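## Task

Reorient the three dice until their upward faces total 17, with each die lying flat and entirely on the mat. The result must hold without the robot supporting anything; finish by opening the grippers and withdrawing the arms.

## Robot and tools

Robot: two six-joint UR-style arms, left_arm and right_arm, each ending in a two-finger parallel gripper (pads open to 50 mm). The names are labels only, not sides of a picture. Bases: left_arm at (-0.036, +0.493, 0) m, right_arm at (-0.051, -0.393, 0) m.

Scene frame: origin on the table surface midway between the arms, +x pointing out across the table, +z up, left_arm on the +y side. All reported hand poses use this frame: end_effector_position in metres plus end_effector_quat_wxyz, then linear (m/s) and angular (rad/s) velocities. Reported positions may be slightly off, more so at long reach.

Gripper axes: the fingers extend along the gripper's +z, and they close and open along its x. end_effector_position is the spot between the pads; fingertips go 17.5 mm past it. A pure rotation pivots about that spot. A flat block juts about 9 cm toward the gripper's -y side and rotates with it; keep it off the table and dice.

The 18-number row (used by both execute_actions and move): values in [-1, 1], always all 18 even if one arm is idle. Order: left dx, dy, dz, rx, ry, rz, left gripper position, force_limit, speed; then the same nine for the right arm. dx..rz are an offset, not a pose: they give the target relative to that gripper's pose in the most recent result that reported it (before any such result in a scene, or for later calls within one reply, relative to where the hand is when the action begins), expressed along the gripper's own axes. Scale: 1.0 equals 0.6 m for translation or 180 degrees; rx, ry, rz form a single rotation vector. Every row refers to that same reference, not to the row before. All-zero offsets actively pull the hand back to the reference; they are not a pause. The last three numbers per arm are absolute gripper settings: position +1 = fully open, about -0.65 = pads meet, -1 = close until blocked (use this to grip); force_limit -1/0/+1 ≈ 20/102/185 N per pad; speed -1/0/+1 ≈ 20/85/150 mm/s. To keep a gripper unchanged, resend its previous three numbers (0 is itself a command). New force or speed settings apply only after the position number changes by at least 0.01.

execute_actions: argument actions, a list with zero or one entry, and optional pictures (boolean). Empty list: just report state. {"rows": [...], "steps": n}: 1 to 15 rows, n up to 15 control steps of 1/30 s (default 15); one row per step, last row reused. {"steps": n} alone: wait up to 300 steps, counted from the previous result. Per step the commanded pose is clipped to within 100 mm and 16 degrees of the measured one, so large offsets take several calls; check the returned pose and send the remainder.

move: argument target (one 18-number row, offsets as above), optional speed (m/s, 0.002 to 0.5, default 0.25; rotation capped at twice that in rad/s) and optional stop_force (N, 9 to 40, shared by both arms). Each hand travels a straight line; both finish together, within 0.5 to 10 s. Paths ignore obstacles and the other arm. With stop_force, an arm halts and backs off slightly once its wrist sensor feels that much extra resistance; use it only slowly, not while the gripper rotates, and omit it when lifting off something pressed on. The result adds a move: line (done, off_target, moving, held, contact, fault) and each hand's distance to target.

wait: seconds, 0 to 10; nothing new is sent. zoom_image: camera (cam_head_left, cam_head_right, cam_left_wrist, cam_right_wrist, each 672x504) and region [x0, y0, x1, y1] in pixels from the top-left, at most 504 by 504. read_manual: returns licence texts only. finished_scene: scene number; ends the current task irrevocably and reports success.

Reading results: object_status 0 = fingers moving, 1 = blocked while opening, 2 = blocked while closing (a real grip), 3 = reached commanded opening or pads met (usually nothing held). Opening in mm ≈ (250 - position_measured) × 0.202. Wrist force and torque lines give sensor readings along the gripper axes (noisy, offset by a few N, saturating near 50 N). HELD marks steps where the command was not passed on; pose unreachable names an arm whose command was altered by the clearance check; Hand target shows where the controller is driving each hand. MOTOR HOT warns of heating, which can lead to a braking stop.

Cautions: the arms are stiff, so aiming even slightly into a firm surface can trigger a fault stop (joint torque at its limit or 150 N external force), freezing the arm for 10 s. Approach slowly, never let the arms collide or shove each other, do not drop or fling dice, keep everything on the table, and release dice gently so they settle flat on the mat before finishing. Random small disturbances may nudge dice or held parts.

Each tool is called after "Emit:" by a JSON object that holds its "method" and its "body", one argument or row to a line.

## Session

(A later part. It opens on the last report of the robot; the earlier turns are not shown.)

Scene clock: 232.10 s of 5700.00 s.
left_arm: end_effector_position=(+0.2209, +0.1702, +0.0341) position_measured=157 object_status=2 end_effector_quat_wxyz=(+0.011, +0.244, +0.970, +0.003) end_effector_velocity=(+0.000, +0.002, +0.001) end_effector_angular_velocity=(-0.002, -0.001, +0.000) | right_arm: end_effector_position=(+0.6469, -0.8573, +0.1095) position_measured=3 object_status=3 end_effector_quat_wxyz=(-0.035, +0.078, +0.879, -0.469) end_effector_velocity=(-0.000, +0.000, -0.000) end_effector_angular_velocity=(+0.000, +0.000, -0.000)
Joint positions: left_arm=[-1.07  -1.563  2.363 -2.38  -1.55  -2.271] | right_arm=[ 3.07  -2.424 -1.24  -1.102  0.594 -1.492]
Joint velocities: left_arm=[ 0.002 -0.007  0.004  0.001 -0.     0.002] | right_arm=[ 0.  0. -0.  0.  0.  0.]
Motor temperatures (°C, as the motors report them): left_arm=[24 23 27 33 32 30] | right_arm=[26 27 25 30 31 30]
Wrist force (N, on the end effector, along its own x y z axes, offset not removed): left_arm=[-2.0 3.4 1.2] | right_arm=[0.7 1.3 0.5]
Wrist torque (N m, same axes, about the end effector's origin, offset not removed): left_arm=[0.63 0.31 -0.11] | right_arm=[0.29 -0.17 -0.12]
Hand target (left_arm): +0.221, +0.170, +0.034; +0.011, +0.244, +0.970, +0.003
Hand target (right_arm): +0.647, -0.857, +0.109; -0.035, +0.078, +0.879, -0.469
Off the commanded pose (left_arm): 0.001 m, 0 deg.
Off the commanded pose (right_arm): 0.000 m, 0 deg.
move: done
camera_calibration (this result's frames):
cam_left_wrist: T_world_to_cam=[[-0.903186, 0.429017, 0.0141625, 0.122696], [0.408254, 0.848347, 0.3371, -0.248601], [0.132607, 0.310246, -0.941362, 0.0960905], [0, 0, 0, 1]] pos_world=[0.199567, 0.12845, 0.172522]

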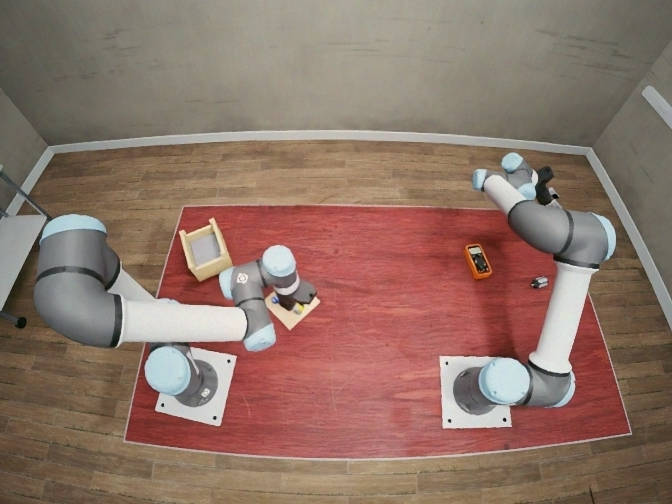

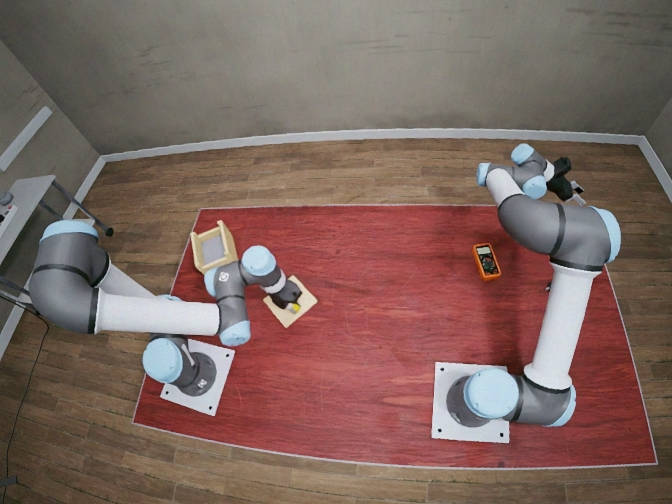

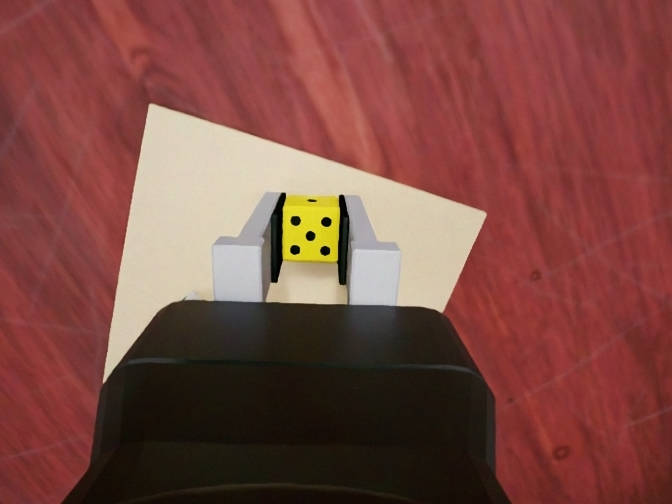

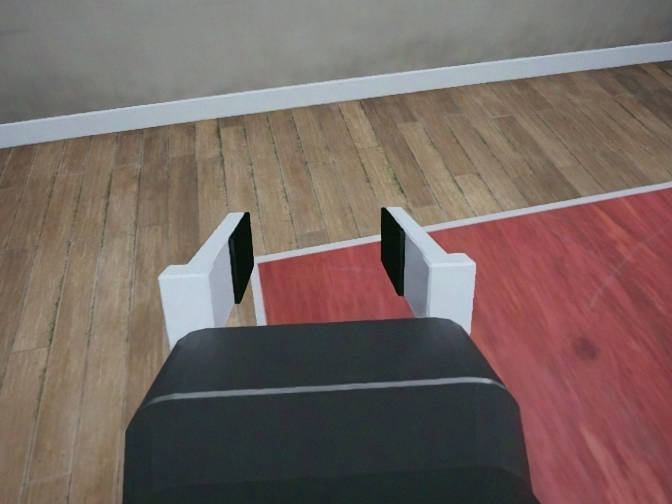

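Near the edge; shift 12 mm inward first.

Emit:
{"method": "move", "body": {
  "target": [0,0.02,0.006,0,0,0,-1,-0.5,-0.5,0,0,0,0,0,0,1,0,0],
  "speed": 0.04
}}

Emit:
{"method": "move", "body": {
  "target": [0,0,0.02,0,0,0,-1,-0.5,-0.5,0,0,0,0,0,0,1,0,0],
  "speed": 0.003,
  "stop_force": 9
}}

Emit:
{"method": "move", "body": {
  "target": [0,0,-0.001,0,0,0,0.6,-0.5,-0.5,0,0,0,0,0,0,1,0,0],
  "speed": 0.01
}}

Emit:
{"method": "move", "body": {
  "target": [0,0.08,-0.25,0,0,0,0.6,-0.5,-0.5,0,0,0,0,0,0,1,0,0],
  "speed": 0.12
}}

Scene clock: 246.90 s of 5700.00 s.
left_arm: end_effector_position=(+0.2266, +0.1806, +0.0306) position_measured=157 object_status=2 end_effector_quat_wxyz=(+0.011, +0.244, +0.970, +0.003) end_effector_velocity=(+0.001, +0.002, -0.001) end_effector_angular_velocity=(+0.001, +0.000, +0.001) | right_arm: end_effector_position=(+0.6469, -0.8573, +0.1095) position_measured=3 object_status=3 end_effector_quat_wxyz=(-0.035, +0.078, +0.879, -0.469) end_effector_velocity=(-0.000, -0.000, -0.000) end_effector_angular_velocity=(-0.000, +0.000, -0.001)
Joint positions: left_arm=[-1.045 -1.564  2.377 -2.393 -1.55  -2.246] | right_arm=[ 3.07  -2.424 -1.24  -1.102  0.594 -1.492]
Joint velocities: left_arm=[ 0.005  0.     0.002 -0.002 -0.     0.004] | right_arm=[-0.001 -0.    -0.    -0.    -0.     0.   ]
Motor temperatures (°C, as the motors report them): left_arm=[24 23 27 33 32 30] | right_arm=[26 27 25 30 31 30]
Wrist force (N, on the end effector, along its own x y z axes, offset not removed): left_arm=[-2.3 2.9 2.1] | right_arm=[2.1 2.4 1.5]
Wrist torque (N m, same axes, about the end effector's origin, offset not removed): left_arm=[0.53 0.46 -0.13] | right_arm=[0.69 -0.48 -0.10]
Hand target (left_arm): +0.227, +0.181, +0.031; +0.011, +0.244, +0.970, +0.003
Hand target (right_arm): +0.647, -0.857, +0.109; -0.035, +0.078, +0.879, -0.469
Off the commanded pose (left_arm): 0.000 m, 0 deg.
Off the commanded pose (right_arm): 0.000 m, 0 deg.
After step 90, 11.00 s passed at rest.
move: done
camera_calibration (this result's frames):
cam_left_wrist: T_world_to_cam=[[-0.90319, 0.429006, 0.0141961, 0.123395], [0.408257, 0.848353, 0.33708, -0.258557], [0.132566, 0.310243, -0.941369, 0.0889091], [0, 0, 0, 1]] pos_world=[0.205221, 0.138827, 0.169099]
cam_right_wrist: T_world_to_cam=[[-0.977094, 0.212042, 0.0180149, 0.803449], [0.155756, 0.770266, -0.618409, 0.630039], [-0.145005, -0.601438, -0.78565, -0.190501], [0, 0, 0, 1]] pos_world=[0.65929, -0.770238, 0.225481]

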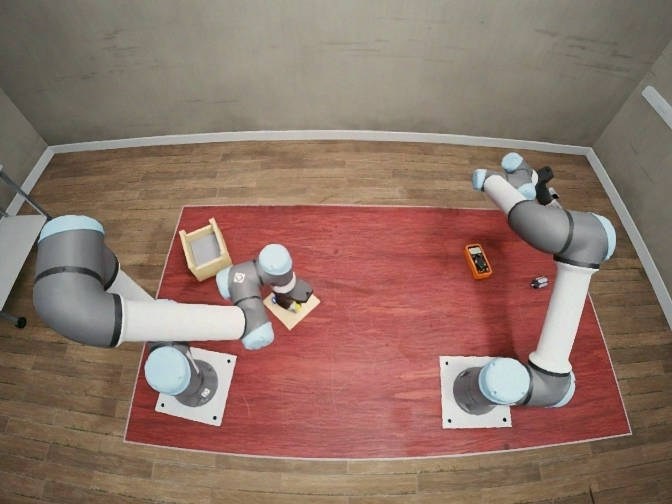

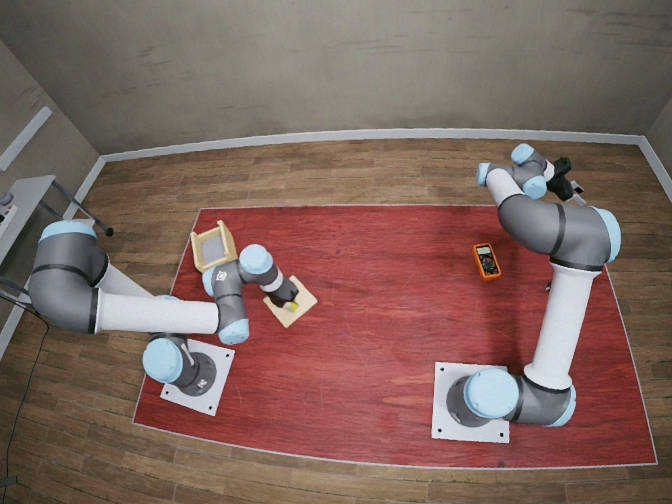

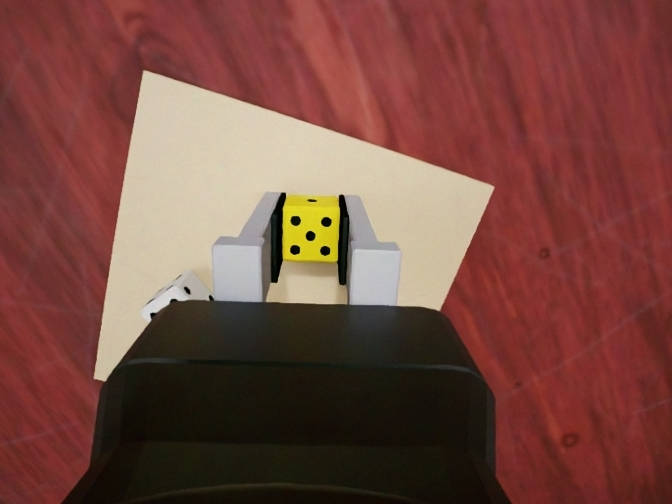

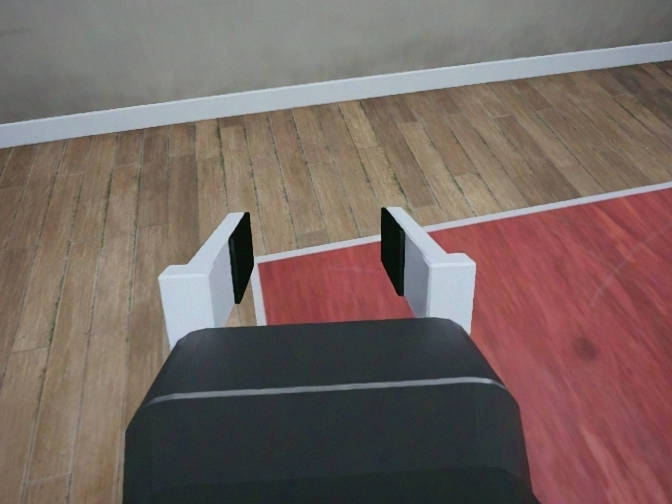

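Scene clock: 249.43 s of 5700.00 s.
left_arm: end_effector_position=(+0.2267, +0.1807, +0.0242) position_measured=157 object_status=2 end_effector_quat_wxyz=(+0.011, +0.244, +0.970, +0.003) end_effector_velocity=(-0.000, +0.001, +0.001) end_effector_angular_velocity=(+0.001, +0.000, +0.000) | right_arm: end_effector_position=(+0.6469, -0.8573, +0.1095) position_measured=3 object_status=3 end_effector_quat_wxyz=(-0.035, +0.078, +0.879, -0.469) end_effector_velocity=(+0.000, +0.001, -0.000) end_effector_angular_velocity=(-0.000, -0.000, +0.001)
Joint positions: left_arm=[-1.045 -1.547  2.385 -2.417 -1.55  -2.246] | right_arm=[ 3.07  -2.424 -1.24  -1.102  0.594 -1.492]
Joint velocities: left_arm=[ 0.    -0.004  0.     0.005 -0.     0.   ] | right_arm=[ 0.001 -0.    -0.     0.    -0.     0.   ]
Motor temperatures (°C, as the motors report them): left_arm=[24 23 27 33 32 30] | right_arm=[26 27 25 30 31 30]
Wrist force (N, on the end effector, along its own x y z axes, offset not removed): left_arm=[-0.1 4.6 -15.8] | right_arm=[-0.3 -0.1 0.4]
Wrist torque (N m, same axes, about the end effector's origin, offset not removed): left_arm=[0.33 0.56 -0.08] | right_arm=[0.14 0.12 -0.13]
Hand target (left_arm): +0.227, +0.181, +0.024; +0.011, +0.244, +0.970, +0.002
Hand target (right_arm): +0.647, -0.857, +0.109; -0.035, +0.078, +0.879, -0.469
Off the commanded pose (left_arm): 0.006 m, 0 deg.
Off the commanded pose (right_arm): 0.000 m, 0 deg.
move: contact (left_arm)
camera_calibration (this result's frames):
cam_left_wrist: T_world_to_cam=[[-0.903189, 0.429007, 0.0142451, 0.123579], [0.408268, 0.848333, 0.337118, -0.256468], [0.132541, 0.310297, -0.941355, 0.0827708], [0, 0, 0, 1]] pos_world=[0.205352, 0.13887, 0.162616]
cam_right_wrist: T_world_to_cam=[[-0.977094, 0.212042, 0.0180149, 0.803449], [0.155756, 0.770266, -0.618409, 0.630039], [-0.145005, -0.601438, -0.78565, -0.190501], [0, 0, 0, 1]] pos_world=[0.65929, -0.770238, 0.22548]

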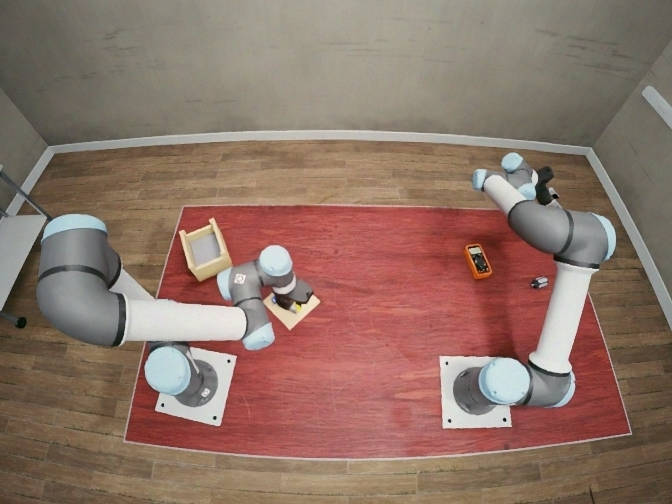

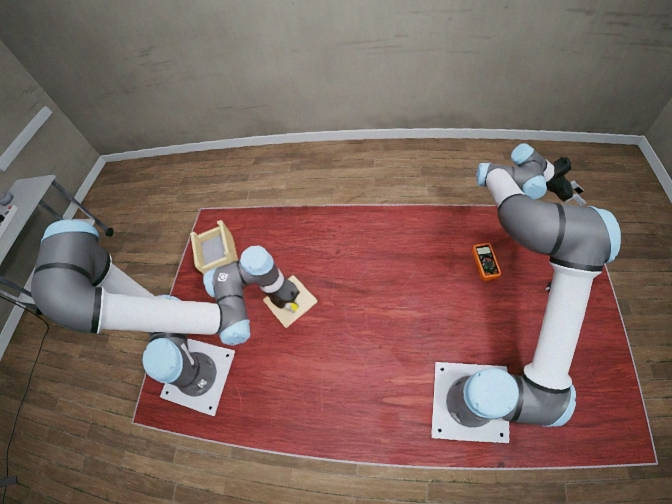

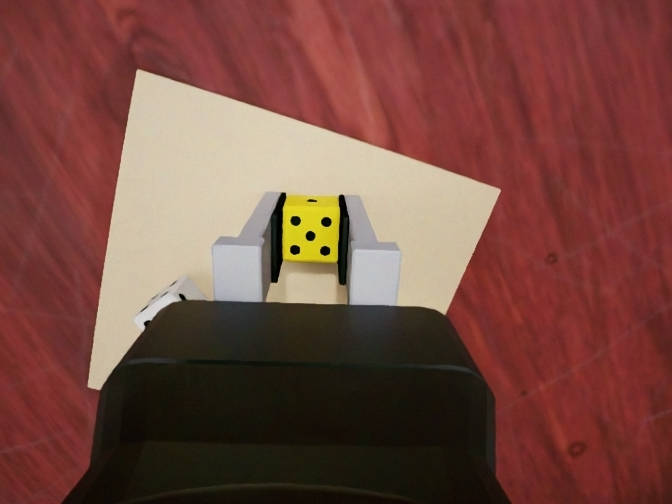

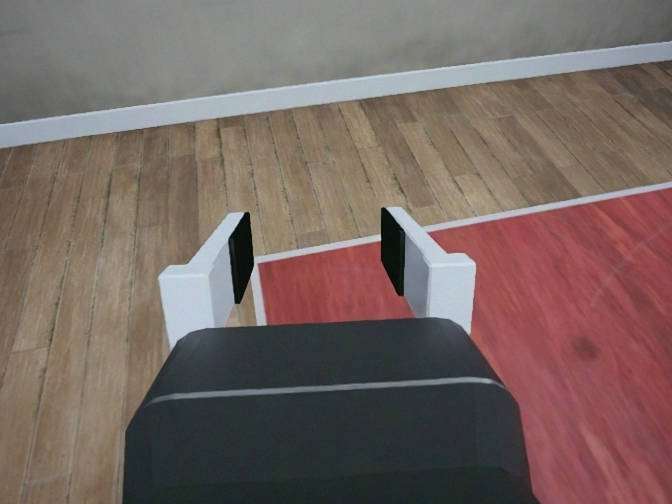

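Scene clock: 250.13 s of 5700.00 s.
left_arm: end_effector_position=(+0.2267, +0.1807, +0.0247) position_measured=63 object_status=3 end_effector_quat_wxyz=(+0.011, +0.244, +0.970, +0.003) end_effector_velocity=(-0.000, -0.000, +0.000) end_effector_angular_velocity=(+0.000, +0.000, +0.000) | right_arm: end_effector_position=(+0.6469, -0.8573, +0.1095) position_measured=3 object_status=3 end_effector_quat_wxyz=(-0.035, +0.078, +0.879, -0.469) end_effector_velocity=(+0.000, +0.001, -0.000) end_effector_angular_velocity=(+0.000, -0.000, +0.001)
Joint positions: left_arm=[-1.045 -1.549  2.384 -2.415 -1.55  -2.246] | right_arm=[ 3.07  -2.424 -1.24  -1.102  0.594 -1.492]
Joint velocities: left_arm=[-0.    -0.    -0.     0.001 -0.    -0.001] | right_arm=[ 0.001 -0.     0.     0.     0.     0.   ]
Motor temperatures (°C, as the motors report them): left_arm=[24 23 27 33 32 30] | right_arm=[26 27 25 30 31 30]
Wrist force (N, on the end effector, along its own x y z axes, offset not removed): left_arm=[-2.7 2.7 1.6] | right_arm=[0.0 -0.4 0.7]
Wrist torque (N m, same axes, about the end effector's origin, offset not removed): left_arm=[0.51 0.50 -0.09] | right_arm=[-0.01 -0.05 -0.16]
Hand target (left_arm): +0.227, +0.181, +0.025; +0.011, +0.244, +0.970, +0.003
Hand target (right_arm): +0.647, -0.857, +0.109; -0.035, +0.078, +0.879, -0.469
Off the commanded pose (left_arm): 0.000 m, 0 deg.
Off the commanded pose (right_arm): 0.000 m, 0 deg.
move: done
camera_calibration (this result's frames):
cam_left_wrist: T_world_to_cam=[[-0.903189, 0.429007, 0.0142449, 0.123563], [0.408268, 0.848333, 0.337118, -0.256667], [0.132542, 0.310297, -0.941355, 0.083308], [0, 0, 0, 1]] pos_world=[0.205348, 0.138879, 0.163189]
cam_right_wrist: T_world_to_cam=[[-0.977094, 0.212043, 0.0180149, 0.803449], [0.155756, 0.770266, -0.618409, 0.630039], [-0.145005, -0.601438, -0.78565, -0.190501], [0, 0, 0, 1]] pos_world=[0.65929, -0.770238, 0.225481]

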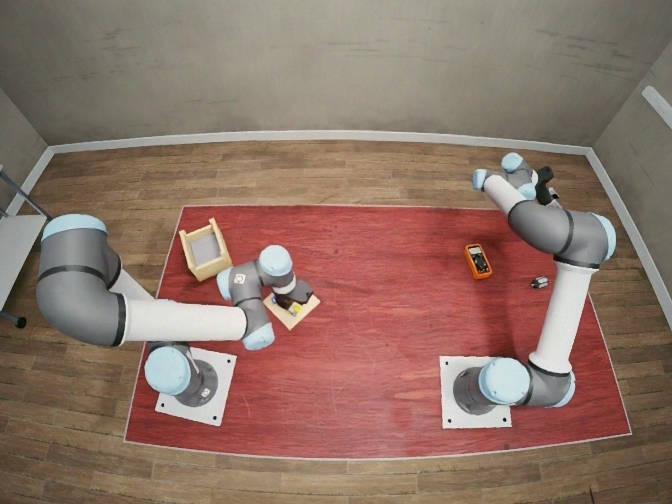

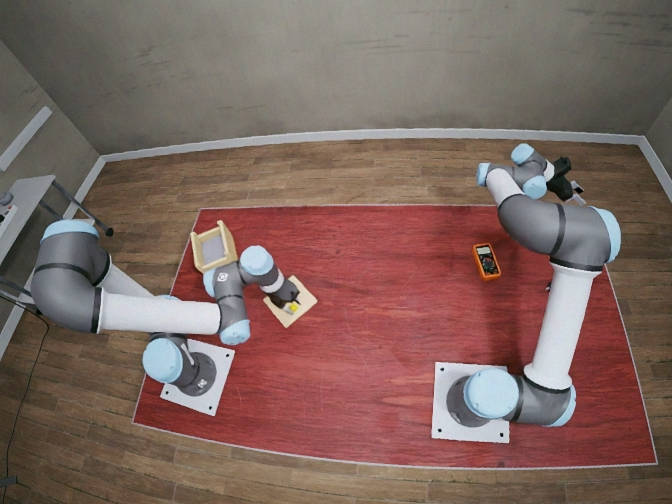

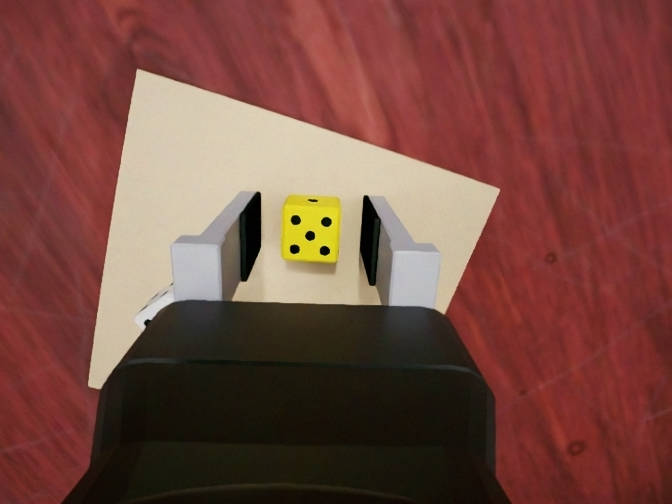

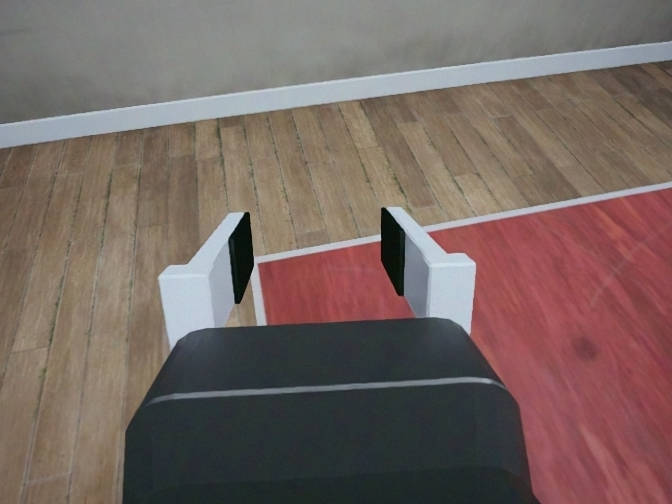

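Scene clock: 251.97 s of 5700.00 s.
left_arm: end_effector_position=(+0.2460, +0.2231, +0.1749) position_measured=63 object_status=3 end_effector_quat_wxyz=(+0.011, +0.244, +0.970, +0.002) end_effector_velocity=(+0.000, +0.001, +0.002) end_effector_angular_velocity=(+0.000, +0.000, -0.000) | right_arm: end_effector_position=(+0.6469, -0.8573, +0.1095) position_measured=3 object_status=3 end_effector_quat_wxyz=(-0.035, +0.078, +0.879, -0.469) end_effector_velocity=(-0.000, -0.000, -0.000) end_effector_angular_velocity=(-0.000, -0.000, -0.000)
Joint positions: left_arm=[-0.946 -1.847  2.171 -1.906 -1.551 -2.147] | right_arm=[ 3.07  -2.424 -1.24  -1.102  0.594 -1.492]
Joint velocities: left_arm=[ 0.001 -0.003 -0.004  0.007 -0.     0.001] | right_arm=[-0.    -0.     0.     0.001 -0.     0.   ]
Motor temperatures (°C, as the motors report them): left_arm=[24 23 27 33 32 30] | right_arm=[26 27 25 30 31 30]
Wrist force (N, on the end effector, along its own x y z axes, offset not removed): left_arm=[-2.9 3.4 1.9] | right_arm=[0.1 1.2 1.4]
Wrist torque (N m, same axes, about the end effector's origin, offset not removed): left_arm=[0.63 0.54 -0.08] | right_arm=[0.48 -0.09 -0.30]
Hand target (left_arm): +0.246, +0.223, +0.175; +0.011, +0.244, +0.970, +0.002
Hand target (right_arm): +0.647, -0.857, +0.109; -0.035, +0.078, +0.879, -0.469
Off the commanded pose (left_arm): 0.000 m, 0 deg.
Off the commanded pose (right_arm): 0.000 m, 0 deg.
move: done
camera_calibration (this result's frames):
cam_left_wrist: T_world_to_cam=[[-0.903189, 0.429003, 0.0143332, 0.120623], [0.408317, 0.848381, 0.336938, -0.351156], [0.132388, 0.310172, -0.941418, 0.209054], [0, 0, 0, 1]] pos_world=[0.224652, 0.181324, 0.313396]
cam_right_wrist: T_world_to_cam=[[-0.977094, 0.212042, 0.0180148, 0.803449], [0.155756, 0.770266, -0.618409, 0.630039], [-0.145005, -0.601438, -0.78565, -0.190501], [0, 0, 0, 1]] pos_world=[0.65929, -0.770238, 0.225481]

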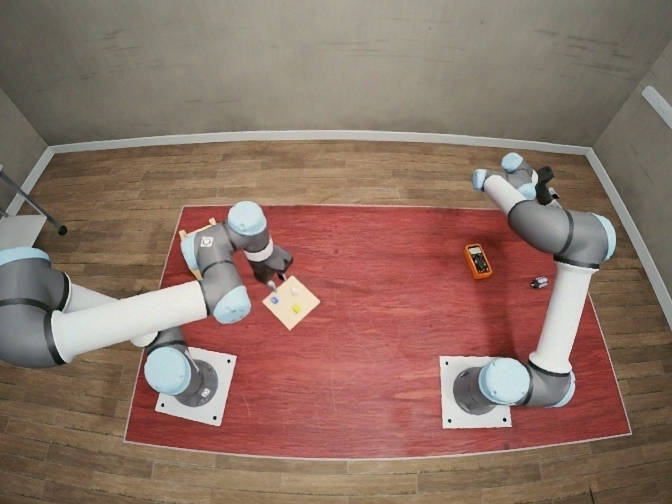

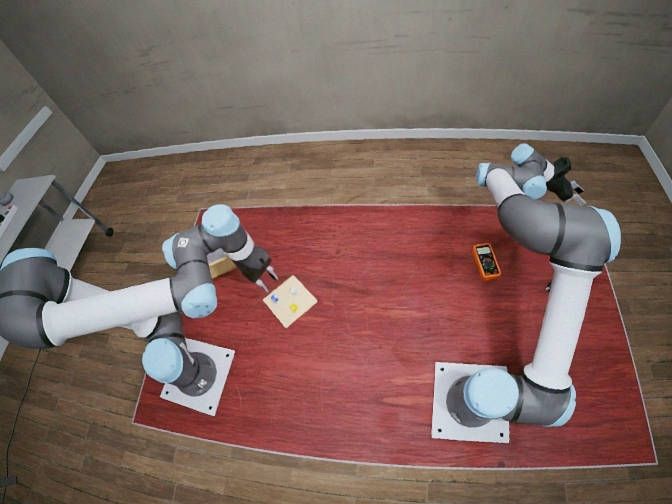

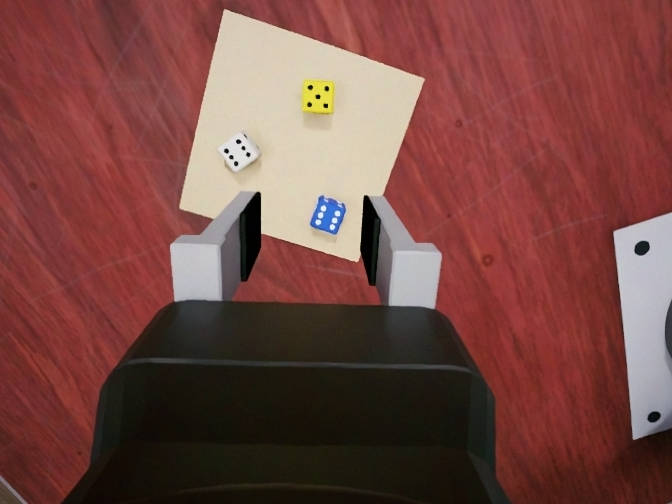

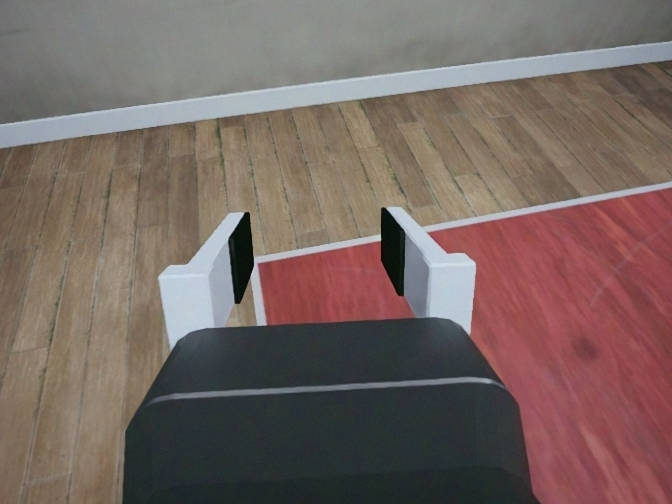

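Emit:
{"method": "finished_scene", "body": {
  "scene": 1
}}

The scene is finished: the task was done.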